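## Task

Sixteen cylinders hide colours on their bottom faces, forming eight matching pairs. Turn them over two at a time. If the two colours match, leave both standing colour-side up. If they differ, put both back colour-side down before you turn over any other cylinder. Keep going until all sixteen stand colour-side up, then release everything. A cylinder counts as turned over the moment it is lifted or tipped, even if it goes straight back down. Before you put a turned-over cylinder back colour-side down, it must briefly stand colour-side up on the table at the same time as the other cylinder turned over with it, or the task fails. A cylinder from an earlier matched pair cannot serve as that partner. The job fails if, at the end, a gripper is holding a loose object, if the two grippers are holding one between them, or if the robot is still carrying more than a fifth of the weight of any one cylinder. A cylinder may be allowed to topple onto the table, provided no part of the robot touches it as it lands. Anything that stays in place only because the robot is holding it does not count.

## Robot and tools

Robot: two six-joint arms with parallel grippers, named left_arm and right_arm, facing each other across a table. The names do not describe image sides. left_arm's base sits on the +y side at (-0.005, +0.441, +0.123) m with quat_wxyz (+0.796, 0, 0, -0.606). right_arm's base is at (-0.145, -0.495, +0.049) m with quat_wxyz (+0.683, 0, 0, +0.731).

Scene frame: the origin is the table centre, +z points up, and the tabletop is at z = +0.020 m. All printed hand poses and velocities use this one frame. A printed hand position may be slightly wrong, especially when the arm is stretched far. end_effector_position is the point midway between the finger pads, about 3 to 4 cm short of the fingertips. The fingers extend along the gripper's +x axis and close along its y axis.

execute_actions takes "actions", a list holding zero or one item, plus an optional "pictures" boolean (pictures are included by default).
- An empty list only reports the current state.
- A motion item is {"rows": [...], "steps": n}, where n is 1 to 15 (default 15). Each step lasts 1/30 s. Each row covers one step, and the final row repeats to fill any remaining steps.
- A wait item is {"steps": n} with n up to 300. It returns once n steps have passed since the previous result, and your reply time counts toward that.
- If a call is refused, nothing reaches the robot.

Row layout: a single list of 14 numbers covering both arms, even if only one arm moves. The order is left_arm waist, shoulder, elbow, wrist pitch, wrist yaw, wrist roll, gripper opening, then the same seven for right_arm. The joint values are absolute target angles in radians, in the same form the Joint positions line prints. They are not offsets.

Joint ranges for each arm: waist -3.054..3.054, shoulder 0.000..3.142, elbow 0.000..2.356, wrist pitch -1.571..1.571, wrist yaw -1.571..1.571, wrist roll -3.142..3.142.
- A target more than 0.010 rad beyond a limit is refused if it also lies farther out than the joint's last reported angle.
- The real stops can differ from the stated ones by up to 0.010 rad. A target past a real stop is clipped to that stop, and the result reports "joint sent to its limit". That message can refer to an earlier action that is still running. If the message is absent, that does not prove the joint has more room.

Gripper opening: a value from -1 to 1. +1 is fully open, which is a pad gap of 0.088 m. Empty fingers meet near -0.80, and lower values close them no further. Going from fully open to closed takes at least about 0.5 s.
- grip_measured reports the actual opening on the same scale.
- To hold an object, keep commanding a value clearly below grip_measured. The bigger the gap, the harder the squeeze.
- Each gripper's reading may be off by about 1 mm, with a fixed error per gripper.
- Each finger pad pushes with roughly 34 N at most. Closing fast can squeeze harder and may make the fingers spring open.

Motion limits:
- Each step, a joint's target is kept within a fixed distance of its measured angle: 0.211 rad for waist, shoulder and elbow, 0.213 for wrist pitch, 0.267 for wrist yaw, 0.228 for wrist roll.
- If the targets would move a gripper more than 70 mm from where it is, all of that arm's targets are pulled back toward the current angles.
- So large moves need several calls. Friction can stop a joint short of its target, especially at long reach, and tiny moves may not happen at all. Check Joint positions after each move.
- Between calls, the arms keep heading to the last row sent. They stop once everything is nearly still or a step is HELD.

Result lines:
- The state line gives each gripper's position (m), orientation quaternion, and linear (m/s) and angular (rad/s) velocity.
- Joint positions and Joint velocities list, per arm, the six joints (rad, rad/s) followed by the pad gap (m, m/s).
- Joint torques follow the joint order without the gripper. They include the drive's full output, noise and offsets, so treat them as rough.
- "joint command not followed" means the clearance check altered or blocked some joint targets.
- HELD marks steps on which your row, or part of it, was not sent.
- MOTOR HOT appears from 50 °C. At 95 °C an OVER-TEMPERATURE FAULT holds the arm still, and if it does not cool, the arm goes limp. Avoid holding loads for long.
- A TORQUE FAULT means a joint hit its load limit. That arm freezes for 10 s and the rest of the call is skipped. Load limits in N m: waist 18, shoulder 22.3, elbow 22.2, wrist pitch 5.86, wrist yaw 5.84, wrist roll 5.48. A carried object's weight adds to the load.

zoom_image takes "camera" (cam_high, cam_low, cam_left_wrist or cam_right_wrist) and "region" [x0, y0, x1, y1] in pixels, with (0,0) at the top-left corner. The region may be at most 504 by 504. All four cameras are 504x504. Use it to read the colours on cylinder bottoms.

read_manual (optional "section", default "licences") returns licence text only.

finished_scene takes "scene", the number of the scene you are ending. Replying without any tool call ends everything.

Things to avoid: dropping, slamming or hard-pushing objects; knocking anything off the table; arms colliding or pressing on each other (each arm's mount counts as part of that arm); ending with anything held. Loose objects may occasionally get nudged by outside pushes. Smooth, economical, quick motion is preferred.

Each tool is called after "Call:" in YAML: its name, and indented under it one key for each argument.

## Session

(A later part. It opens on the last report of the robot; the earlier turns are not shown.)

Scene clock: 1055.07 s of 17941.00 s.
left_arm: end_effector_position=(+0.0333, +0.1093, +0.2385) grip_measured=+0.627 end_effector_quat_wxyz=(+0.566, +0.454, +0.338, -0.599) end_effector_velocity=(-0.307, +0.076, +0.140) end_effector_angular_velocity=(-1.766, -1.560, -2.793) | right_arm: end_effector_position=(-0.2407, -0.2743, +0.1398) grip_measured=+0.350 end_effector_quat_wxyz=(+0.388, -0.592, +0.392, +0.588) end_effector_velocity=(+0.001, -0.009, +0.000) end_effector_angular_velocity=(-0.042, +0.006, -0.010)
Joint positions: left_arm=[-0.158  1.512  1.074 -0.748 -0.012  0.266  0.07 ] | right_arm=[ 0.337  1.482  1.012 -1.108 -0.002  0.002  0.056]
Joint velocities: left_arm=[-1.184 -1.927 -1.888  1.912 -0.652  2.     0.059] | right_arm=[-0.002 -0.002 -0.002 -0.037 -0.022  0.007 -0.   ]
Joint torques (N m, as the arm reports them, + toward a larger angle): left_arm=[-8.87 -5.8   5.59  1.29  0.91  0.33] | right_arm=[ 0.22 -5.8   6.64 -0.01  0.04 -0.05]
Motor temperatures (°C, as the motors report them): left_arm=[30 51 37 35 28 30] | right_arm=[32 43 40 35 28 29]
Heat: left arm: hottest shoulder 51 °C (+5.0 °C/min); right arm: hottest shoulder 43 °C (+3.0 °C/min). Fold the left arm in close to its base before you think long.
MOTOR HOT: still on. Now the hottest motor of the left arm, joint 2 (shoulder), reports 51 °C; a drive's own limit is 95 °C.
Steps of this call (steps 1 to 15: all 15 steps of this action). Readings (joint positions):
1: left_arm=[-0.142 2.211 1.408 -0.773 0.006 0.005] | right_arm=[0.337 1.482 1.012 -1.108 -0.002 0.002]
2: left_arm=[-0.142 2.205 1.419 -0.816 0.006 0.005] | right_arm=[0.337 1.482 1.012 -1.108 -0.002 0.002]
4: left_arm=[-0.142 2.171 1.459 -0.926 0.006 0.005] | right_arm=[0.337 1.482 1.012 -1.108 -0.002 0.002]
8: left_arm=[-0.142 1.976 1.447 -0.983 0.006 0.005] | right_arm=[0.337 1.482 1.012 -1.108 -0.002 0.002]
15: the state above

Call:
execute_actions:
  actions:
    - {"rows":[[-0.43,1.2,0.3,0.96,0,1.571,0.7,0.1,1.45,1.15,-1.25,0,0,0.45],[-0.43,1.2,0.3,0.96,0,1.571,0.7,0.1,1.45,1.15,-1.25,0,0,0.45],[-0.43,1.2,0.3,0.96,0,1.571,0.7,0.1,1.45,1.15,-1.25,0,0,0.45],[-0.43,1.2,0.3,0.96,0,1.571,0.7,-0.49,1.6,1.3,-1.25,0,0,0.45],[-0.43,1.2,0.3,0.96,0,1.571,0.7,-0.49,1.6,1.3,-1.25,0,0,0.45],[-0.43,1.2,0.3,0.96,0,1.571,0.7,-0.49,1.6,1.3,-1.25,0,0,0.45],[-0.43,1.2,0.3,0.96,0,1.571,0.7,-0.49,1.6,1.3,-1.25,0,0,0.45],[-0.43,1.2,0.3,0.96,0,1.571,0.7,-0.49,1.8,1.47,-1.24,0,0,0.45]],"steps":15}
  pictures: false

Call:
execute_actions:
  actions:
    - {"rows":[[-0.43,1.2,0.3,0.96,0,1.571,0.7,-0.49,1.82,1.44,-1.19,0,0,0.45],[-0.43,1.2,0.3,0.96,0,1.571,0.7,-0.49,1.84,1.41,-1.14,0,0,0.45],[-0.43,1.2,0.3,0.96,0,1.571,0.7,-0.49,1.84,1.41,-1.14,0,0,0.45],[-0.43,1.2,0.3,0.96,0,1.571,0.7,-0.49,1.855,1.375,-1.09,0,0,0.45],[-0.43,1.2,0.3,0.96,0,1.571,0.7,-0.49,1.855,1.375,-1.09,0,0,0.45],[-0.43,1.2,0.3,0.96,0,1.571,0.7,-0.49,1.87,1.34,-1.04,0,0,0.45],[-0.43,1.2,0.3,0.96,0,1.571,0.7,-0.49,1.882,1.312,-1.0,0,0,0.45],[-0.43,1.2,0.3,0.96,0,1.571,0.7,-0.49,1.892,1.288,-0.967,0,0,0.45],[-0.43,1.2,0.3,0.96,0,1.571,0.7,-0.49,1.9,1.27,-0.94,0,0,0.45],[-0.43,1.2,0.3,0.96,0,1.571,0.7,-0.49,1.912,1.248,-0.907,0,0,0.45]],"steps":15}
  pictures: false

Call:
execute_actions:
  actions:
    - {"rows":[[-0.43,1.2,0.3,0.96,0,1.571,0.7,-0.49,1.912,1.248,-0.907,0,0,-0.4]],"steps":10}
  pictures: false

Call:
execute_actions:
  actions:
    - {"rows":[[-0.43,1.2,0.3,0.96,0,1.571,0.7,-0.49,1.87,1.33,-1.03,0,0,-0.4],[-0.43,1.2,0.3,0.96,0,1.571,0.7,-0.49,1.87,1.33,-1.03,0,0,-0.4],[-0.43,1.2,0.3,0.96,0,1.571,0.7,-0.49,1.84,1.41,-1.14,0,0,-0.4],[-0.43,1.2,0.3,0.96,0,1.571,0.7,-0.49,1.84,1.41,-1.14,0,0,-0.4],[-0.43,1.2,0.3,0.96,0,1.571,0.7,-0.49,1.65,1.35,-1.15,0,0,-0.4],[-0.43,1.2,0.3,0.96,0,1.571,0.7,-0.49,1.65,1.35,-1.15,0,0,-0.4],[-0.43,1.2,0.3,0.96,0,1.571,0.7,-0.216,1.15,1.0,0.3,0,0,-0.4]],"steps":15}
  pictures: false

Call:
execute_actions:
  actions:
    - {"rows":[[-0.43,1.3,0.34,0.96,0,1.571,0.7,-0.216,1.2,0.9,0.64,0,0,-0.4],[-0.43,1.3,0.34,0.96,0,1.571,0.7,-0.216,1.2,0.9,0.64,0,0,-0.4],[-0.43,1.3,0.34,0.96,0,1.571,0.7,-0.216,1.2,0.9,0.64,0,0,-0.4],[-0.43,1.3,0.34,0.96,0,1.571,0.7,-0.216,1.2,0.9,0.64,0,0,-0.4],[-0.43,1.3,0.34,0.96,0,1.571,0.7,-0.216,1.27,0.7,0.64,0,0,-0.4]],"steps":15}
  pictures: false

Call:
execute_actions:
  actions:
    - {"rows":[[-0.43,1.42,0.41,1.0,0,1.571,0.7,-0.216,1.39,0.75,0.633,0,0,-0.4]],"steps":9}
  pictures: false

Call:
execute_actions:
  actions:
    - {"rows":[[-0.43,1.51,0.48,1.03,0,1.571,0.7,-0.216,1.39,0.75,0.633,0,0,-0.4],[-0.43,1.51,0.48,1.03,0,1.571,0.7,-0.216,1.39,0.75,0.633,0,0,-0.4],[-0.43,1.57,0.54,1.03,0,1.571,0.7,-0.216,1.39,0.75,0.633,0,0,-0.4],[-0.43,1.57,0.54,1.03,0,1.571,0.7,-0.216,1.39,0.75,0.633,0,0,-0.4],[-0.43,1.63,0.605,1.025,0,1.571,0.7,-0.216,1.39,0.75,0.633,0,0,-0.4],[-0.43,1.63,0.605,1.025,0,1.571,0.7,-0.216,1.39,0.75,0.633,0,0,-0.4],[-0.43,1.695,0.674,1.021,0,1.571,0.7,-0.216,1.39,0.75,0.633,0,0,-0.4],[-0.43,1.695,0.674,1.021,0,1.571,0.7,-0.216,1.39,0.75,0.633,0,0,-0.4],[-0.43,1.76,0.748,1.015,0,1.571,0.7,-0.216,1.39,0.75,0.633,0,0,-0.4]],"steps":14}
  pictures: false

Call:
execute_actions:
  actions:
    - {"rows":[[-0.43,1.76,0.748,1.015,0,1.571,-0.4,-0.216,1.39,0.75,0.633,0,0,-0.4]],"steps":10}
  pictures: false

Call:
execute_actions:
  actions:
    - {"rows":[[-0.43,1.76,0.748,1.015,0,1.571,-0.4,-0.216,1.39,0.75,0.633,0,0,0.7],[-0.43,1.76,0.748,1.015,0,1.571,-0.4,-0.216,1.39,0.75,0.633,0,0,0.7],[-0.43,1.76,0.748,1.015,0,1.571,-0.4,-0.216,1.39,0.75,0.633,0,0,0.7],[-0.43,1.76,0.748,1.015,0,1.571,-0.4,-0.216,1.39,0.75,0.633,0,0,0.7],[-0.43,1.76,0.748,1.015,0,1.571,-0.4,-0.216,1.39,0.75,0.633,0,0,0.7],[-0.43,1.76,0.748,1.015,0,1.571,-0.4,-0.216,1.39,0.75,0.633,0,0,0.7],[-0.43,1.6,0.57,1.03,0,1.571,-0.4,-0.216,1.39,0.75,0.633,0,0,0.7],[-0.43,1.6,0.57,1.03,0,1.571,-0.4,-0.216,1.39,0.75,0.633,0,0,0.7],[-0.43,1.51,0.48,1.03,0,1.571,-0.4,-0.216,1.27,0.63,0.64,0,0,0.7],[-0.43,1.42,0.41,1.0,0,1.571,-0.4,-0.216,1.27,0.63,0.64,0,0,0.7]],"steps":13}
  pictures: false

Call:
execute_actions:
  actions:
    - {"rows":[[0.02,1.4,0.85,-1.2,0,0,-0.4,0.36,1.15,0.9,-1.27,0,-0.35,0.3]],"steps":15}
  pictures: false

Call:
execute_actions:
  actions:
    - {"rows":[[0.02,1.6,1.1,-1.2,0,0,-0.4,0.36,1.3,1.1,-1.27,0,-0.35,0.3],[0.02,1.6,1.1,-1.2,0,0,-0.4,0.36,1.3,1.1,-1.27,0,-0.35,0.3],[0.02,1.6,1.1,-1.2,0,0,-0.4,0.36,1.3,1.1,-1.27,0,-0.35,0.3],[0.02,1.75,1.35,-1.2,0,0,-0.4,0.36,1.3,1.1,-1.27,0,-0.35,0.3],[0.02,1.75,1.35,-1.2,0,0,-0.4,0.36,1.3,1.1,-1.27,0,-0.35,0.3],[0.02,1.75,1.35,-1.2,0,0,-0.4,0.36,1.3,1.1,-1.27,0,-0.35,0.3],[0.02,1.75,1.35,-1.2,0,0,-0.4,0.36,1.3,1.1,-1.27,0,-0.35,0.3],[0.02,1.95,1.6,-1.2,0,0,-0.4,0.36,1.3,1.1,-1.27,0,-0.35,0.3],[0.02,1.95,1.6,-1.2,0,0,-0.4,0.36,1.3,1.1,-1.27,0,-0.35,0.3],[0.02,1.95,1.6,-1.2,0,0,-0.4,0.36,1.3,1.1,-1.27,0,-0.35,0.3],[0.02,1.95,1.6,-1.2,0,0,-0.4,0.36,1.488,1.024,-1.11,0,-0.35,0.3],[0.02,2.15,1.85,-1.2,0,0,-0.4,0.36,1.488,1.024,-1.11,0,-0.35,0.3]],"steps":15}
  pictures: false

Call:
execute_actions:
  actions:
    - {"rows":[[0.02,2.3,2.02,-1.22,0,0,-0.4,0.36,1.488,1.024,-1.11,0,-0.35,0.3],[0.02,2.3,2.02,-1.22,0,0,-0.4,0.36,1.488,1.024,-1.11,0,-0.35,0.3],[0.02,2.3,2.02,-1.22,0,0,-0.4,0.36,1.488,1.024,-1.11,0,-0.35,0.3],[0.02,2.373,2.006,-1.204,0,0,-0.4,0.36,1.488,1.024,-1.11,0,-0.35,0.3]],"steps":9}
  pictures: false

Call:
execute_actions:
  actions:
    - {"rows":[[0.02,2.384,1.973,-1.16,0,0,-0.4,0.36,1.488,1.024,-1.11,0,-0.35,0.3],[0.02,2.396,1.94,-1.115,0,0,-0.4,0.36,1.488,1.024,-1.11,0,-0.35,0.3],[0.02,2.409,1.909,-1.071,0,0,-0.4,0.36,1.488,1.024,-1.11,0,-0.35,0.3],[0.02,2.422,1.89,-1.04,0,0,-0.4,0.36,1.488,1.024,-1.11,0,-0.35,0.3],[0.02,2.434,1.875,-1.012,0,0,-0.4,0.36,1.488,1.024,-1.11,0,-0.35,0.3],[0.02,2.444,1.864,-0.991,0,0,-0.4,0.36,1.488,1.024,-1.11,0,-0.35,0.3],[0.02,2.452,1.856,-0.975,0,0,-0.4,0.36,1.488,1.024,-1.11,0,-0.35,0.3],[0.02,2.458,1.85,-0.963,0,0,-0.4,0.36,1.488,1.024,-1.11,0,-0.35,0.3],[0.02,2.462,1.847,-0.956,0,0,-0.4,0.36,1.488,1.024,-1.11,0,-0.35,0.3],[0.02,2.466,1.844,-0.949,0,0,-0.4,0.36,1.488,1.024,-1.11,0,-0.35,0.3],[0.02,2.47,1.841,-0.942,0,0,-0.4,0.36,1.488,1.024,-1.11,0,-0.35,0.3]],"steps":15}
  pictures: false

Call:
execute_actions:
  actions:
    - {"rows":[[0.02,2.463,1.846,-0.954,0,0,0.3,0.36,1.488,1.024,-1.11,0,-0.35,0.3]],"steps":9}

Call:
execute_actions:
  actions:
    - {"rows":[[0.02,2.41,1.91,-1.07,0,0,0.3,0.36,1.488,1.024,-1.11,0,-0.35,0.3],[0.02,2.41,1.91,-1.07,0,0,0.3,0.36,1.488,1.024,-1.11,0,-0.35,0.3],[0.02,2.36,2.0,-1.2,0,0,0.3,0.36,1.488,1.024,-1.11,0,-0.35,0.3],[0.02,2.36,2.0,-1.2,0,0,0.3,0.36,1.488,1.024,-1.11,0,-0.35,0.3],[0.02,2.2,1.95,-1.2,0,0,0.3,0.36,1.488,1.024,-1.11,0,-0.35,0.3],[0.02,2.2,1.95,-1.2,0,0,0.3,0.36,1.488,1.024,-1.11,0,-0.35,0.3],[0.02,2.2,1.95,-1.2,0,0,0.3,0.36,1.488,1.024,-1.11,0,-0.35,0.3],[0.02,1.95,1.65,-1.2,0,0,0.3,0.36,1.488,1.024,-1.11,0,-0.35,0.3],[0.02,1.95,1.65,-1.2,0,0,0.3,0.36,1.488,1.024,-1.11,0,-0.35,0.3],[0.02,1.95,1.65,-1.2,0,0,0.3,0.36,1.488,1.024,-1.11,0,-0.35,0.3],[0.02,1.95,1.65,-1.2,0,0,0.3,0.36,1.488,1.024,-1.11,0,-0.35,0.3],[-0.43,1.1,0.4,0.96,0,1.571,0.7,0.36,1.488,1.024,-1.11,0,-0.35,0.3]],"steps":15}
  pictures: false

Scene clock: 1095.20 s of 17941.00 s.
left_arm: end_effector_position=(-0.0601, +0.1036, +0.3300) grip_measured=+0.700 end_effector_quat_wxyz=(+0.473, +0.441, -0.551, -0.527) end_effector_velocity=(-0.001, +0.001, -0.002) end_effector_angular_velocity=(+0.008, +0.006, -0.000) | right_arm: end_effector_position=(-0.0153, -0.1956, +0.1658) grip_measured=+0.450 end_effector_quat_wxyz=(+0.589, -0.393, +0.592, +0.385) end_effector_velocity=(+0.222, -0.101, -0.041) end_effector_angular_velocity=(-0.158, +0.060, -0.737)
Joint positions: left_arm=[-0.428  1.201  0.298  0.959  0.006  1.567  0.073] | right_arm=[-0.475  1.792  1.449 -1.238  0.007 -0.001  0.061]
Joint velocities: left_arm=[-0.007 -0.002 -0.002 -0.007 -0.007 -0.007 -0.   ] | right_arm=[-0.745  0.139  0.007 -0.037  0.007 -0.007 -0.   ]
Joint torques (N m, as the arm reports them, + toward a larger angle): left_arm=[-0.26 -3.3   7.    2.06 -0.16  0.07] | right_arm=[ 3.17 -8.62  8.16 -0.03 -0.21  0.06]
Motor temperatures (°C, as the motors report them): left_arm=[30 44 39 39 28 30] | right_arm=[32 41 40 35 28 29]
Heat: left arm: hottest shoulder 44 °C (-6.1 °C/min); right arm: hottest shoulder 41 °C (-1.0 °C/min).
MOTOR HOT: cleared. Now the hottest motor of the left arm, joint 2 (shoulder), reports 44 °C.
Steps of this call (steps 1 to 60: the robot went on to your last target; steps 61 to 130: nothing new was sent; then 35.30 s passed at rest; steps 131 to 145: all 15 steps of this action). Readings (joint positions):
131: left_arm=[-0.427 1.113 0.388 0.972 0.006 1.566] | right_arm=[0.316 1.481 1.033 -1.144 -0.014 -0.000]
132: left_arm=[-0.428 1.129 0.372 0.981 0.006 1.566] | right_arm=[0.257 1.481 1.061 -1.188 -0.012 -0.000]
134: left_arm=[-0.428 1.169 0.335 0.954 0.006 1.566] | right_arm=[0.141 1.487 1.133 -1.230 -0.001 -0.000]
138: left_arm=[-0.428 1.202 0.298 0.954 0.006 1.567] | right_arm=[-0.108 1.594 1.307 -1.250 -0.001 -0.000]
145: the state above

Scene clock: 1095.70 s of 17941.00 s.
left_arm: end_effector_position=(-0.0601, +0.1036, +0.3300) grip_measured=+0.700 end_effector_quat_wxyz=(+0.473, +0.441, -0.551, -0.527) end_effector_velocity=(+0.000, +0.000, -0.002) end_effector_angular_velocity=(+0.004, -0.022, +0.006) | right_arm: end_effector_position=(-0.0073, -0.1885, +0.0808) grip_measured=+0.450 end_effector_quat_wxyz=(+0.592, -0.387, +0.596, +0.382) end_effector_velocity=(+0.006, +0.008, -0.012) end_effector_angular_velocity=(+0.053, -0.032, +0.005)
Joint positions: left_arm=[-0.428  1.201  0.298  0.959  0.006  1.567  0.073] | right_arm=[-0.49   1.909  1.251 -0.92   0.002 -0.001  0.061]
Joint velocities: left_arm=[-0.002 -0.002 -0.002 -0.007 -0.007  0.022 -0.   ] | right_arm=[-0.002  0.007 -0.042  0.11   0.007 -0.007  0.   ]
Joint torques (N m, as the arm reports them, + toward a larger angle): left_arm=[-0.2  -3.28  6.94  2.05 -0.14  0.06] | right_arm=[ 0.02 -8.41  5.78  0.36 -0.1   0.05]
Motor temperatures (°C, as the motors report them): left_arm=[30 44 39 39 28 30] | right_arm=[32 41 40 35 28 29]
Heat: left arm: hottest shoulder 44 °C (-6.0 °C/min); right arm: hottest shoulder 41 °C (-1.0 °C/min).
Steps of this call (steps 1 to 15: all 15 steps of this action). Readings (joint positions):
1: left_arm=[-0.428 1.201 0.298 0.959 0.006 1.567] | right_arm=[-0.492 1.797 1.448 -1.232 0.006 -0.001]
2: left_arm=[-0.428 1.201 0.298 0.959 0.006 1.567] | right_arm=[-0.498 1.800 1.444 -1.207 0.006 -0.001]
4: left_arm=[-0.428 1.201 0.298 0.959 0.006 1.567] | right_arm=[-0.496 1.810 1.429 -1.153 0.004 -0.001]
8: left_arm=[-0.428 1.201 0.298 0.959 0.006 1.567] | right_arm=[-0.491 1.848 1.354 -1.039 0.002 -0.001]
15: the state above

Scene clock: 1096.03 s of 17941.00 s.
left_arm: end_effector_position=(-0.0601, +0.1036, +0.3300) grip_measured=+0.700 end_effector_quat_wxyz=(+0.473, +0.441, -0.551, -0.527) end_effector_velocity=(+0.000, +0.000, -0.005) end_effector_angular_velocity=(+0.021, -0.010, +0.005) | right_arm: end_effector_position=(-0.0065, -0.1863, +0.0806) grip_measured=+0.003 end_effector_quat_wxyz=(+0.594, -0.384, +0.593, +0.385) end_effector_velocity=(-0.002, -0.004, -0.002) end_effector_angular_velocity=(-0.013, +0.014, +0.005)
Joint positions: left_arm=[-0.428  1.201  0.298  0.959  0.006  1.567  0.073] | right_arm=[-0.49   1.91   1.25  -0.909  0.001 -0.001  0.039]
Joint velocities: left_arm=[-0.002 -0.002 -0.002 -0.022 -0.007  0.007  0.   ] | right_arm=[-0.002  0.002 -0.007 -0.007 -0.007 -0.007  0.   ]
Joint torques (N m, as the arm reports them, + toward a larger angle): left_arm=[-0.23 -3.32  6.92  2.04 -0.15  0.07] | right_arm=[ 0.05 -8.44  5.53  0.22 -0.08  0.02]
Motor temperatures (°C, as the motors report them): left_arm=[30 44 39 39 28 30] | right_arm=[32 41 40 35 28 29]
Heat: left arm: hottest shoulder 44 °C (-6.1 °C/min); right arm: hottest shoulder 41 °C (-1.0 °C/min).
Steps of this call (steps 1 to 10: all 10 steps of this action). Readings (joint positions):
1: left_arm=[-0.428 1.201 0.298 0.959 0.006 1.567] | right_arm=[-0.490 1.910 1.250 -0.916 0.002 -0.001]
2: left_arm=[-0.428 1.201 0.298 0.959 0.006 1.567] | right_arm=[-0.490 1.910 1.250 -0.912 0.002 -0.001]
4: left_arm=[-0.428 1.201 0.298 0.959 0.006 1.567] | right_arm=[-0.490 1.910 1.250 -0.910 0.002 -0.001]
8: left_arm=[-0.428 1.201 0.298 0.959 0.006 1.567] | right_arm=[-0.490 1.910 1.250 -0.909 0.001 -0.001]
10: the state above

Scene clock: 1096.53 s of 17941.00 s.
left_arm: end_effector_position=(-0.0601, +0.1036, +0.3300) grip_measured=+0.700 end_effector_quat_wxyz=(+0.473, +0.441, -0.551, -0.527) end_effector_velocity=(+0.003, +0.000, -0.002) end_effector_angular_velocity=(+0.009, +0.007, +0.019) | right_arm: end_effector_position=(-0.0969, -0.1550, +0.2394) grip_measured=+0.004 end_effector_quat_wxyz=(+0.693, -0.259, +0.301, +0.602) end_effector_velocity=(+0.059, +0.164, +0.699) end_effector_angular_velocity=(+3.146, -0.510, -0.126)
Joint positions: left_arm=[-0.428  1.201  0.298  0.959  0.006  1.567  0.073] | right_arm=[-0.212  1.271  1.006 -0.551 -0.005  0.001  0.039]
Joint velocities: left_arm=[-0.002 -0.002 -0.002 -0.007 -0.022 -0.007 -0.   ] | right_arm=[-0.066 -1.365 -0.061  1.883  0.081  0.007  0.   ]
Joint torques (N m, as the arm reports them, + toward a larger angle): left_arm=[-0.17 -3.32  6.93  2.05 -0.14  0.06] | right_arm=[-0.26 -6.73  7.59  1.59  0.04  0.01]
Motor temperatures (°C, as the motors report them): left_arm=[30 44 39 39 28 30] | right_arm=[32 41 40 35 28 29]
Heat: left arm: hottest shoulder 44 °C (-6.0 °C/min); right arm: hottest shoulder 41 °C (-1.0 °C/min).
Steps of this call (steps 1 to 15: all 15 steps of this action). Readings (joint positions):
1: left_arm=[-0.428 1.201 0.298 0.959 0.006 1.567] | right_arm=[-0.490 1.909 1.263 -0.936 0.001 -0.001]
2: left_arm=[-0.428 1.201 0.298 0.959 0.006 1.567] | right_arm=[-0.490 1.908 1.278 -0.973 0.001 -0.001]
4: left_arm=[-0.428 1.201 0.298 0.959 0.006 1.567] | right_arm=[-0.490 1.895 1.331 -1.065 0.001 -0.001]
8: left_arm=[-0.428 1.201 0.298 0.959 0.006 1.567] | right_arm=[-0.428 1.677 1.255 -0.979 0.020 -0.000]
15: the state above

Scene clock: 1097.03 s of 17941.00 s.
left_arm: end_effector_position=(-0.0623, +0.0898, +0.3129) grip_measured=+0.700 end_effector_quat_wxyz=(+0.457, +0.458, -0.537, -0.541) end_effector_velocity=(+0.003, +0.001, -0.010) end_effector_angular_velocity=(+0.040, -0.014, +0.020) | right_arm: end_effector_position=(-0.0876, -0.1025, +0.2826) grip_measured=+0.003 end_effector_quat_wxyz=(+0.754, -0.053, +0.062, +0.652) end_effector_velocity=(+0.010, +0.071, +0.496) end_effector_angular_velocity=(+2.144, -0.310, +0.004)
Joint positions: left_arm=[-0.428  1.294  0.332  0.958  0.006  1.567  0.073] | right_arm=[-0.215  1.283  0.689  0.429 -0.002  0.001  0.039]
Joint velocities: left_arm=[-0.002 -0.002 -0.007 -0.037 -0.022  0.007 -0.   ] | right_arm=[-0.002 -0.076  0.076  2.015 -0.007  0.007  0.   ]
Joint torques (N m, as the arm reports them, + toward a larger angle): left_arm=[-0.21 -3.08  7.6   2.16 -0.14  0.06] | right_arm=[-0.1  -6.37  8.16  1.5   0.04  0.  ]
Motor temperatures (°C, as the motors report them): left_arm=[30 44 39 39 28 30] | right_arm=[32 41 40 35 28 29]
Heat: left arm: hottest shoulder 44 °C (-6.1 °C/min); right arm: hottest shoulder 41 °C (-1.0 °C/min).
Steps of this call (steps 1 to 15: all 15 steps of this action). Readings (joint positions):
1: left_arm=[-0.428 1.216 0.303 0.963 0.006 1.567] | right_arm=[-0.214 1.237 0.993 -0.473 -0.003 0.001]
2: left_arm=[-0.428 1.239 0.314 0.965 0.006 1.567] | right_arm=[-0.215 1.208 0.982 -0.399 -0.002 0.001]
4: left_arm=[-0.428 1.276 0.327 0.959 0.006 1.567] | right_arm=[-0.215 1.189 0.954 -0.271 -0.002 0.001]
8: left_arm=[-0.428 1.294 0.329 0.957 0.006 1.567] | right_arm=[-0.215 1.232 0.784 -0.012 -0.002 0.001]
15: the state above

Scene clock: 1097.33 s of 17941.00 s.
left_arm: end_effector_position=(-0.0657, +0.0682, +0.3076) grip_measured=+0.700 end_effector_quat_wxyz=(+0.454, +0.461, -0.534, -0.544) end_effector_velocity=(-0.001, -0.006, +0.011) end_effector_angular_velocity=(-0.035, +0.013, -0.005) | right_arm: end_effector_position=(-0.0840, -0.0781, +0.3108) grip_measured=+0.003 end_effector_quat_wxyz=(+0.756, -0.005, +0.006, +0.654) end_effector_velocity=(+0.001, +0.006, -0.002) end_effector_angular_velocity=(+0.030, -0.012, +0.005)
Joint positions: left_arm=[-0.428  1.413  0.399  0.996  0.006  1.567  0.073] | right_arm=[-0.215  1.383  0.746  0.622 -0.002  0.001  0.039]
Joint velocities: left_arm=[ 0.002  0.012  0.027  0.022  0.007 -0.007  0.   ] | right_arm=[-0.002  0.042 -0.007  0.081 -0.007 -0.007 -0.   ]
Joint torques (N m, as the arm reports them, + toward a larger angle): left_arm=[-0.19 -3.62  7.36  2.19 -0.13  0.05] | right_arm=[-0.04 -5.75  7.85  1.83  0.05  0.01]
Motor temperatures (°C, as the motors report them): left_arm=[30 44 39 39 28 30] | right_arm=[32 41 40 35 28 29]
Heat: left arm: hottest shoulder 44 °C (-6.0 °C/min); right arm: hottest shoulder 41 °C (-1.0 °C/min).
Steps of this call (steps 1 to 9: all 9 steps of this action). Readings (joint positions):
1: left_arm=[-0.428 1.316 0.343 0.971 0.006 1.567] | right_arm=[-0.215 1.295 0.700 0.494 -0.002 0.001]
2: left_arm=[-0.428 1.348 0.363 0.982 0.006 1.567] | right_arm=[-0.215 1.314 0.718 0.547 -0.002 0.001]
4: left_arm=[-0.428 1.393 0.391 0.988 0.006 1.567] | right_arm=[-0.215 1.348 0.744 0.595 -0.002 0.001]
8: left_arm=[-0.428 1.412 0.399 0.995 0.006 1.567] | right_arm=[-0.215 1.381 0.746 0.619 -0.002 0.001]
9: the state above

Scene clock: 1097.80 s of 17941.00 s.
left_arm: end_effector_position=(-0.0796, -0.0180, +0.3104) grip_measured=+0.700 end_effector_quat_wxyz=(+0.459, +0.456, -0.538, -0.540) end_effector_velocity=(-0.004, -0.027, -0.016) end_effector_angular_velocity=(+0.037, +0.001, +0.005) | right_arm: end_effector_position=(-0.0839, -0.0780, +0.3123) grip_measured=+0.003 end_effector_quat_wxyz=(+0.756, -0.002, +0.003, +0.654) end_effector_velocity=(-0.000, -0.001, -0.004) end_effector_angular_velocity=(-0.013, -0.005, +0.005)
Joint positions: left_arm=[-0.428  1.747  0.731  1.016  0.005  1.567  0.073] | right_arm=[-0.215  1.384  0.746  0.63  -0.002  0.001  0.039]
Joint velocities: left_arm=[-0.002  0.115  0.1   -0.022 -0.007 -0.007 -0.   ] | right_arm=[-0.002 -0.002 -0.007 -0.007 -0.007 -0.007  0.   ]
Joint torques (N m, as the arm reports them, + toward a larger angle): left_arm=[-0.18 -6.01  7.39  1.99 -0.13  0.06] | right_arm=[-0.05 -5.39  7.82  1.65  0.03  0.01]
Motor temperatures (°C, as the motors report them): left_arm=[30 44 39 39 28 30] | right_arm=[32 41 40 35 28 29]
Heat: left arm: hottest shoulder 44 °C (-6.0 °C/min); right arm: hottest shoulder 41 °C (-1.0 °C/min).
Steps of this call (steps 1 to 14: all 14 steps of this action). Readings (joint positions):
1: left_arm=[-0.428 1.429 0.412 1.006 0.006 1.567] | right_arm=[-0.215 1.384 0.746 0.624 -0.002 0.001]
2: left_arm=[-0.428 1.453 0.432 1.015 0.006 1.567] | right_arm=[-0.215 1.384 0.746 0.627 -0.002 0.001]
4: left_arm=[-0.428 1.512 0.486 1.021 0.006 1.567] | right_arm=[-0.215 1.384 0.746 0.630 -0.002 0.001]
8: left_arm=[-0.428 1.632 0.609 1.023 0.006 1.567] | right_arm=[-0.215 1.384 0.746 0.630 -0.002 0.001]
14: the state above

Scene clock: 1098.13 s of 17941.00 s.
left_arm: end_effector_position=(-0.0799, -0.0199, +0.3111) grip_measured=+0.027 end_effector_quat_wxyz=(+0.459, +0.456, -0.539, -0.539) end_effector_velocity=(-0.002, +0.001, -0.004) end_effector_angular_velocity=(+0.016, +0.020, -0.000) | right_arm: end_effector_position=(-0.0839, -0.0780, +0.3125) grip_measured=+0.003 end_effector_quat_wxyz=(+0.756, -0.002, +0.003, +0.654) end_effector_velocity=(-0.000, -0.001, -0.002) end_effector_angular_velocity=(-0.008, -0.006, +0.005)
Joint positions: left_arm=[-0.428  1.752  0.739  1.015  0.005  1.567  0.04 ] | right_arm=[-0.215  1.384  0.746  0.631 -0.002  0.     0.039]
Joint velocities: left_arm=[-0.007  0.002 -0.002 -0.007 -0.007 -0.022 -0.   ] | right_arm=[-0.002 -0.002 -0.002 -0.007 -0.007 -0.007 -0.001]
Joint torques (N m, as the arm reports them, + toward a larger angle): left_arm=[-0.06 -5.63  7.42  2.01 -0.12  0.03] | right_arm=[-0.05 -5.4   7.84  1.58  0.05  0.01]
Motor temperatures (°C, as the motors report them): left_arm=[30 44 39 39 28 30] | right_arm=[32 41 40 35 28 29]
Heat: left arm: hottest shoulder 44 °C (-6.1 °C/min); right arm: hottest shoulder 41 °C (-1.0 °C/min).
Steps of this call (steps 1 to 10: all 10 steps of this action). Readings (joint positions):
1: left_arm=[-0.428 1.749 0.734 1.016 0.005 1.567] | right_arm=[-0.215 1.384 0.746 0.630 -0.002 0.001]
2: left_arm=[-0.428 1.750 0.736 1.016 0.005 1.567] | right_arm=[-0.215 1.384 0.746 0.630 -0.002 0.001]
4: left_arm=[-0.428 1.751 0.738 1.016 0.005 1.567] | right_arm=[-0.215 1.384 0.746 0.630 -0.002 0.001]
8: left_arm=[-0.428 1.752 0.739 1.015 0.005 1.567] | right_arm=[-0.215 1.384 0.746 0.631 -0.002 0.000]
10: the state above

Scene clock: 1098.57 s of 17941.00 s.
left_arm: end_effector_position=(-0.0674, +0.0563, +0.3092) grip_measured=+0.026 end_effector_quat_wxyz=(+0.455, +0.460, -0.535, -0.543) end_effector_velocity=(+0.024, +0.135, +0.044) end_effector_angular_velocity=(-0.131, +0.028, +0.010) | right_arm: end_effector_position=(-0.0875, -0.1018, +0.3071) grip_measured=+0.695 end_effector_quat_wxyz=(+0.756, -0.001, +0.002, +0.654) end_effector_velocity=(-0.008, -0.050, -0.004) end_effector_angular_velocity=(+0.023, +0.004, +0.005)
Joint positions: left_arm=[-0.428  1.463  0.443  1.008  0.004  1.567  0.04 ] | right_arm=[-0.215  1.291  0.651  0.637 -0.002  0.     0.073]
Joint velocities: left_arm=[ 0.002 -0.647 -0.462 -0.051 -0.007 -0.007 -0.   ] | right_arm=[-0.002 -0.212 -0.183 -0.007 -0.007  0.007  0.001]
Joint torques (N m, as the arm reports them, + toward a larger angle): left_arm=[-0.19 -3.91  6.67  1.85 -0.08  0.05] | right_arm=[-0.06 -5.79  6.78  1.58  0.05  0.02]
Motor temperatures (°C, as the motors report them): left_arm=[30 44 39 39 28 30] | right_arm=[32 41 40 35 28 29]
Heat: left arm: hottest shoulder 44 °C (-6.0 °C/min); right arm: hottest shoulder 41 °C (-1.0 °C/min).
Steps of this call (steps 1 to 13: all 13 steps of this action). Readings (joint positions):
1: left_arm=[-0.428 1.752 0.739 1.015 0.005 1.567] | right_arm=[-0.215 1.384 0.746 0.631 -0.002 0.000]
2: left_arm=[-0.428 1.752 0.739 1.015 0.005 1.567] | right_arm=[-0.215 1.384 0.746 0.631 -0.002 0.000]
4: left_arm=[-0.428 1.752 0.740 1.015 0.005 1.567] | right_arm=[-0.215 1.384 0.746 0.631 -0.002 0.000]
8: left_arm=[-0.428 1.697 0.668 1.016 0.004 1.567] | right_arm=[-0.215 1.384 0.746 0.632 -0.003 0.000]
13: the state above

Scene clock: 1099.07 s of 17941.00 s.
left_arm: end_effector_position=(+0.1146, +0.0410, +0.3277) grip_measured=+0.027 end_effector_quat_wxyz=(+0.703, +0.375, -0.057, -0.602) end_effector_velocity=(-0.052, +0.167, -0.437) end_effector_angular_velocity=(+1.485, +2.521, +0.799) | right_arm: end_effector_position=(-0.2945, -0.1659, +0.2962) grip_measured=+0.301 end_effector_quat_wxyz=(+0.488, -0.273, -0.021, +0.829) end_effector_velocity=(+0.066, -0.174, -0.386) end_effector_angular_velocity=(-1.770, -0.857, +0.021)
Joint positions: left_arm=[ 0.021  1.399  0.845  0.172 -0.003  0.696  0.04 ] | right_arm=[ 0.355  1.151  0.899 -0.195 -0.006 -0.344  0.054]
Joint velocities: left_arm=[-0.007  0.002 -0.002 -2.147 -0.007 -2.147 -0.   ] | right_arm=[ 0.051 -0.002  0.002 -1.971  0.051 -0.037 -0.001]
Joint torques (N m, as the arm reports them, + toward a larger angle): left_arm=[-0.22 -5.11  8.25  2.05  0.14 -0.25] | right_arm=[-0.22 -4.68  7.78  1.45  0.09 -0.05]
Motor temperatures (°C, as the motors report them): left_arm=[30 44 39 39 28 30] | right_arm=[32 41 40 35 28 29]
Heat: left arm: hottest shoulder 44 °C (-7.1 °C/min); right arm: hottest shoulder 41 °C (-1.0 °C/min).
Steps of this call (steps 1 to 15: all 15 steps of this action). Readings (joint positions):
1: left_arm=[-0.412 1.447 0.460 0.962 0.016 1.531] | right_arm=[-0.203 1.277 0.664 0.598 0.009 -0.029]
2: left_arm=[-0.374 1.442 0.496 0.904 0.018 1.483] | right_arm=[-0.172 1.267 0.688 0.552 0.011 -0.072]
4: left_arm=[-0.286 1.437 0.580 0.818 0.011 1.388] | right_arm=[-0.094 1.241 0.751 0.476 0.007 -0.158]
8: left_arm=[-0.107 1.420 0.748 0.627 0.009 1.185] | right_arm=[0.117 1.174 0.867 0.267 0.005 -0.294]
15: the state above

Scene clock: 1099.57 s of 17941.00 s.
left_arm: end_effector_position=(+0.1332, -0.0225, +0.2239) grip_measured=+0.027 end_effector_quat_wxyz=(+0.665, +0.337, +0.442, -0.499) end_effector_velocity=(-0.011, +0.036, -0.184) end_effector_angular_velocity=(+1.507, +0.492, +0.115) | right_arm: end_effector_position=(-0.2525, -0.2599, +0.1552) grip_measured=+0.300 end_effector_quat_wxyz=(+0.297, -0.625, +0.252, +0.676) end_effector_velocity=(+0.115, -0.256, -0.370) end_effector_angular_velocity=(-1.892, -0.848, -0.009)
Joint positions: left_arm=[ 0.021  2.085  1.721 -0.816 -0.002  0.014  0.04 ] | right_arm=[ 0.357  1.452  1.044 -1.066 -0.002 -0.347  0.054]
Joint velocities: left_arm=[-0.002  1.175  1.575 -1.985 -0.007 -0.125 -0.   ] | right_arm=[-0.002  0.877 -0.545 -0.652 -0.007  0.007 -0.   ]
Joint torques (N m, as the arm reports them, + toward a larger angle): left_arm=[ -0.09 -11.05   8.29   0.48   0.11  -0.24] | right_arm=[ 0.11 -8.42  8.04  0.36  0.02 -0.08]
Motor temperatures (°C, as the motors report them): left_arm=[30 44 39 39 28 30] | right_arm=[32 41 40 35 28 29]
Heat: left arm: hottest shoulder 44 °C (-7.0 °C/min); right arm: hottest shoulder 41 °C (-1.0 °C/min).
Steps of this call (steps 1 to 15: all 15 steps of this action). Readings (joint positions):
1: left_arm=[0.021 1.428 0.874 0.086 -0.003 0.627] | right_arm=[0.355 1.174 0.928 -0.281 -0.004 -0.345]
2: left_arm=[0.021 1.477 0.929 0.025 -0.003 0.559] | right_arm=[0.355 1.210 0.975 -0.339 -0.003 -0.346]
4: left_arm=[0.021 1.585 1.047 -0.100 -0.003 0.421] | right_arm=[0.356 1.269 1.053 -0.455 -0.002 -0.346]
8: left_arm=[0.021 1.760 1.281 -0.371 -0.003 0.147] | right_arm=[0.357 1.285 1.086 -0.720 -0.002 -0.346]
15: the state above

Scene clock: 1099.87 s of 17941.00 s.
left_arm: end_effector_position=(+0.1260, +0.0016, +0.1573) grip_measured=+0.024 end_effector_quat_wxyz=(+0.566, +0.425, +0.565, -0.423) end_effector_velocity=(-0.012, +0.056, -0.113) end_effector_angular_velocity=(+0.444, +0.110, +0.010) | right_arm: end_effector_position=(-0.2458, -0.2746, +0.1396) grip_measured=+0.300 end_effector_quat_wxyz=(+0.272, -0.653, +0.278, +0.650) end_effector_velocity=(+0.002, -0.000, +0.001) end_effector_angular_velocity=(+0.001, -0.008, +0.005)
Joint positions: left_arm=[ 0.021  2.366  1.983 -1.187 -0.002  0.006  0.04 ] | right_arm=[ 0.357  1.49   1.019 -1.108 -0.002 -0.347  0.054]
Joint velocities: left_arm=[ 0.002  0.276  0.032 -0.212 -0.022 -0.007 -0.   ] | right_arm=[-0.002 -0.002  0.002 -0.007  0.007 -0.007 -0.   ]
Joint torques (N m, as the arm reports them, + toward a larger angle): left_arm=[ -0.03 -11.33   8.87   0.43   0.12  -0.26] | right_arm=[ 0.22 -5.91  6.66  0.06  0.03 -0.06]
Motor temperatures (°C, as the motors report them): left_arm=[30 44 39 39 28 30] | right_arm=[32 41 40 35 28 29]
Heat: left arm: hottest shoulder 44 °C (-7.1 °C/min); right arm: hottest shoulder 41 °C (-1.0 °C/min).
Steps of this call (steps 1 to 9: all 9 steps of this action). Readings (joint positions):
1: left_arm=[0.021 2.141 1.781 -0.895 -0.002 0.011] | right_arm=[0.357 1.475 1.028 -1.084 -0.002 -0.347]
2: left_arm=[0.021 2.188 1.845 -0.956 -0.002 0.009] | right_arm=[0.357 1.487 1.019 -1.094 -0.002 -0.347]
4: left_arm=[0.021 2.271 1.938 -1.071 -0.002 0.007] | right_arm=[0.357 1.491 1.015 -1.101 -0.002 -0.347]
8: left_arm=[0.021 2.355 1.981 -1.178 -0.002 0.006] | right_arm=[0.357 1.490 1.019 -1.108 -0.002 -0.347]
9: the state above

Scene clock: 1100.37 s of 17941.00 s.
left_arm: end_effector_position=(+0.1269, -0.0026, +0.0849) grip_measured=+0.020 end_effector_quat_wxyz=(+0.570, +0.421, +0.563, -0.426) end_effector_velocity=(+0.004, -0.015, -0.000) end_effector_angular_velocity=(-0.070, -0.029, +0.005) | right_arm: end_effector_position=(-0.2458, -0.2747, +0.1396) grip_measured=+0.300 end_effector_quat_wxyz=(+0.272, -0.653, +0.278, +0.650) end_effector_velocity=(+0.002, -0.005, -0.000) end_effector_angular_velocity=(-0.023, -0.002, +0.019)
Joint positions: left_arm=[ 0.021  2.457  1.849 -0.951  0.001  0.004  0.04 ] | right_arm=[ 0.357  1.49   1.019 -1.108 -0.002 -0.347  0.054]
Joint velocities: left_arm=[-0.002 -0.002 -0.007  0.081 -0.007 -0.007 -0.   ] | right_arm=[-0.002 -0.002 -0.002 -0.022 -0.007 -0.022 -0.   ]
Joint torques (N m, as the arm reports them, + toward a larger angle): left_arm=[-0.03 -8.9   4.98  0.74 -0.01 -0.19] | right_arm=[ 0.2  -5.88  6.72 -0.02  0.03 -0.08]
Motor temperatures (°C, as the motors report them): left_arm=[30 44 39 39 28 30] | right_arm=[32 41 40 35 28 29]
Heat: left arm: hottest shoulder 44 °C (-7.1 °C/min); right arm: hottest shoulder 41 °C (-1.0 °C/min).
Steps of this call (steps 1 to 15: all 15 steps of this action). Readings (joint positions):
1: left_arm=[0.021 2.374 1.981 -1.187 -0.002 0.005] | right_arm=[0.357 1.490 1.019 -1.108 -0.002 -0.347]
2: left_arm=[0.021 2.378 1.972 -1.168 -0.002 0.005] | right_arm=[0.357 1.490 1.019 -1.108 -0.002 -0.347]
4: left_arm=[0.021 2.383 1.943 -1.104 -0.002 0.005] | right_arm=[0.357 1.490 1.019 -1.108 -0.002 -0.347]
8: left_arm=[0.021 2.421 1.884 -1.006 -0.002 0.005] | right_arm=[0.357 1.490 1.019 -1.108 -0.002 -0.347]
15: the state above

Scene clock: 1100.67 s of 17941.00 s.
left_arm: end_effector_position=(+0.1265, -0.0021, +0.0846) grip_measured=+0.284 end_effector_quat_wxyz=(+0.569, +0.421, +0.564, -0.426) end_effector_velocity=(-0.002, -0.002, +0.001) end_effector_angular_velocity=(-0.005, -0.009, +0.015) | right_arm: end_effector_position=(-0.2458, -0.2747, +0.1396) grip_measured=+0.300 end_effector_quat_wxyz=(+0.272, -0.653, +0.278, +0.650) end_effector_velocity=(-0.001, +0.001, -0.000) end_effector_angular_velocity=(+0.004, +0.010, +0.019)
Joint positions: left_arm=[ 0.021  2.457  1.849 -0.953  0.001  0.004  0.053] | right_arm=[ 0.357  1.49   1.019 -1.108 -0.002 -0.347  0.054]
Joint velocities: left_arm=[-0.007 -0.002 -0.002  0.007 -0.007 -0.022  0.004] | right_arm=[-0.002 -0.002 -0.002  0.007 -0.007 -0.022 -0.   ]
Joint torques (N m, as the arm reports them, + toward a larger angle): left_arm=[-0.12 -9.57  5.56  0.41  0.   -0.19] | right_arm=[ 0.22 -5.88  6.69 -0.02  0.02 -0.08]
Motor temperatures (°C, as the motors report them): left_arm=[30 44 39 39 28 30] | right_arm=[32 41 40 35 28 29]
Heat: left arm: hottest shoulder 44 °C (-7.0 °C/min); right arm: hottest shoulder 41 °C (-1.0 °C/min).
Steps of this call (steps 1 to 9: all 9 steps of this action). Readings (joint positions):
1: left_arm=[0.021 2.457 1.849 -0.950 0.001 0.004] | right_arm=[0.357 1.490 1.019 -1.108 -0.002 -0.347]
2: left_arm=[0.021 2.457 1.849 -0.950 0.001 0.004] | right_arm=[0.357 1.490 1.019 -1.108 -0.002 -0.347]
4: left_arm=[0.021 2.457 1.849 -0.950 0.001 0.004] | right_arm=[0.357 1.490 1.019 -1.108 -0.002 -0.347]
8: left_arm=[0.021 2.457 1.849 -0.953 0.001 0.004] | right_arm=[0.357 1.490 1.019 -1.108 -0.002 -0.347]
9: the state above

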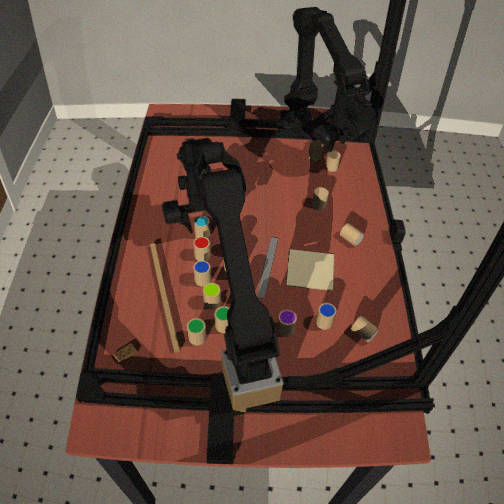

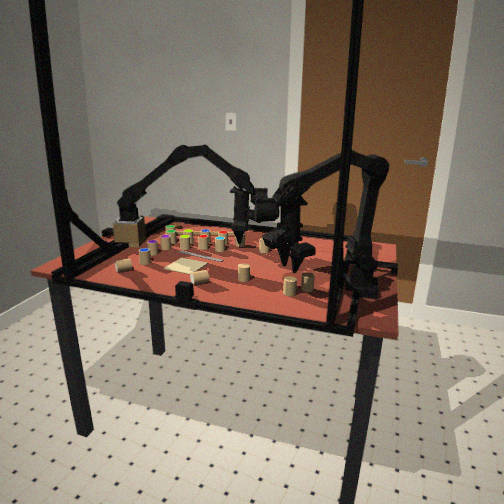

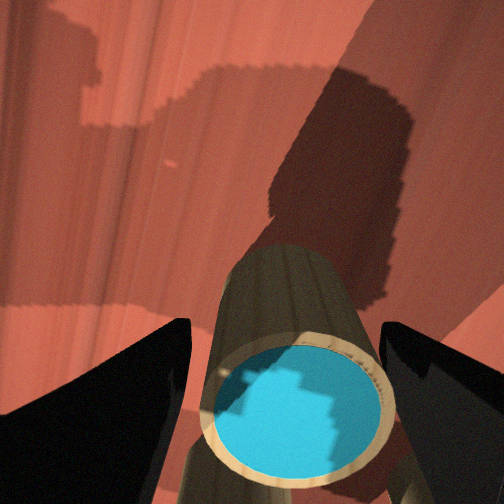

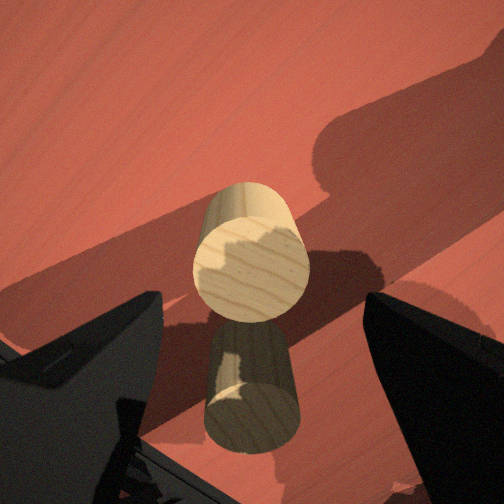

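Scene clock: 1101.17 s of 17941.00 s.
left_arm: end_effector_position=(+0.0586, +0.0414, +0.2469) grip_measured=+0.627 end_effector_quat_wxyz=(+0.559, +0.461, +0.407, -0.556) end_effector_velocity=(-0.648, -0.058, +0.195) end_effector_angular_velocity=(-1.413, -0.568, -3.164) | right_arm: end_effector_position=(-0.2457, -0.2746, +0.1397) grip_measured=+0.300 end_effector_quat_wxyz=(+0.272, -0.653, +0.277, +0.650) end_effector_velocity=(+0.000, -0.002, -0.000) end_effector_angular_velocity=(-0.010, +0.004, +0.019)
Joint positions: left_arm=[-0.115  1.871  1.548 -0.994 -0.011  0.207  0.07 ] | right_arm=[ 0.357  1.49   1.019 -1.108 -0.002 -0.347  0.054]
Joint velocities: left_arm=[-1.58  -1.438 -1.438  1.502  0.066  1.619  0.059] | right_arm=[-0.002 -0.002 -0.002 -0.007 -0.007 -0.022 -0.   ]
Joint torques (N m, as the arm reports them, + toward a larger angle): left_arm=[-0.36 -8.74  5.06  0.81  0.3   0.15] | right_arm=[ 0.14 -5.87  6.75  0.    0.02 -0.08]
Motor temperatures (°C, as the motors report them): left_arm=[30 45 39 39 28 30] | right_arm=[32 41 40 35 28 29]
Heat: left arm: hottest shoulder 45 °C (-6.1 °C/min); right arm: hottest shoulder 41 °C (-1.0 °C/min).
Steps of this call (steps 1 to 15: all 15 steps of this action). Readings (joint positions):
1: left_arm=[0.021 2.455 1.859 -0.976 0.001 0.004] | right_arm=[0.357 1.490 1.019 -1.108 -0.002 -0.347]
2: left_arm=[0.021 2.453 1.871 -1.013 0.001 0.004] | right_arm=[0.357 1.490 1.019 -1.108 -0.002 -0.347]
4: left_arm=[0.021 2.437 1.919 -1.114 0.001 0.004] | right_arm=[0.357 1.490 1.019 -1.108 -0.002 -0.347]
8: left_arm=[0.021 2.283 1.896 -1.149 0.001 0.004] | right_arm=[0.357 1.490 1.019 -1.108 -0.002 -0.347]
15: the state above


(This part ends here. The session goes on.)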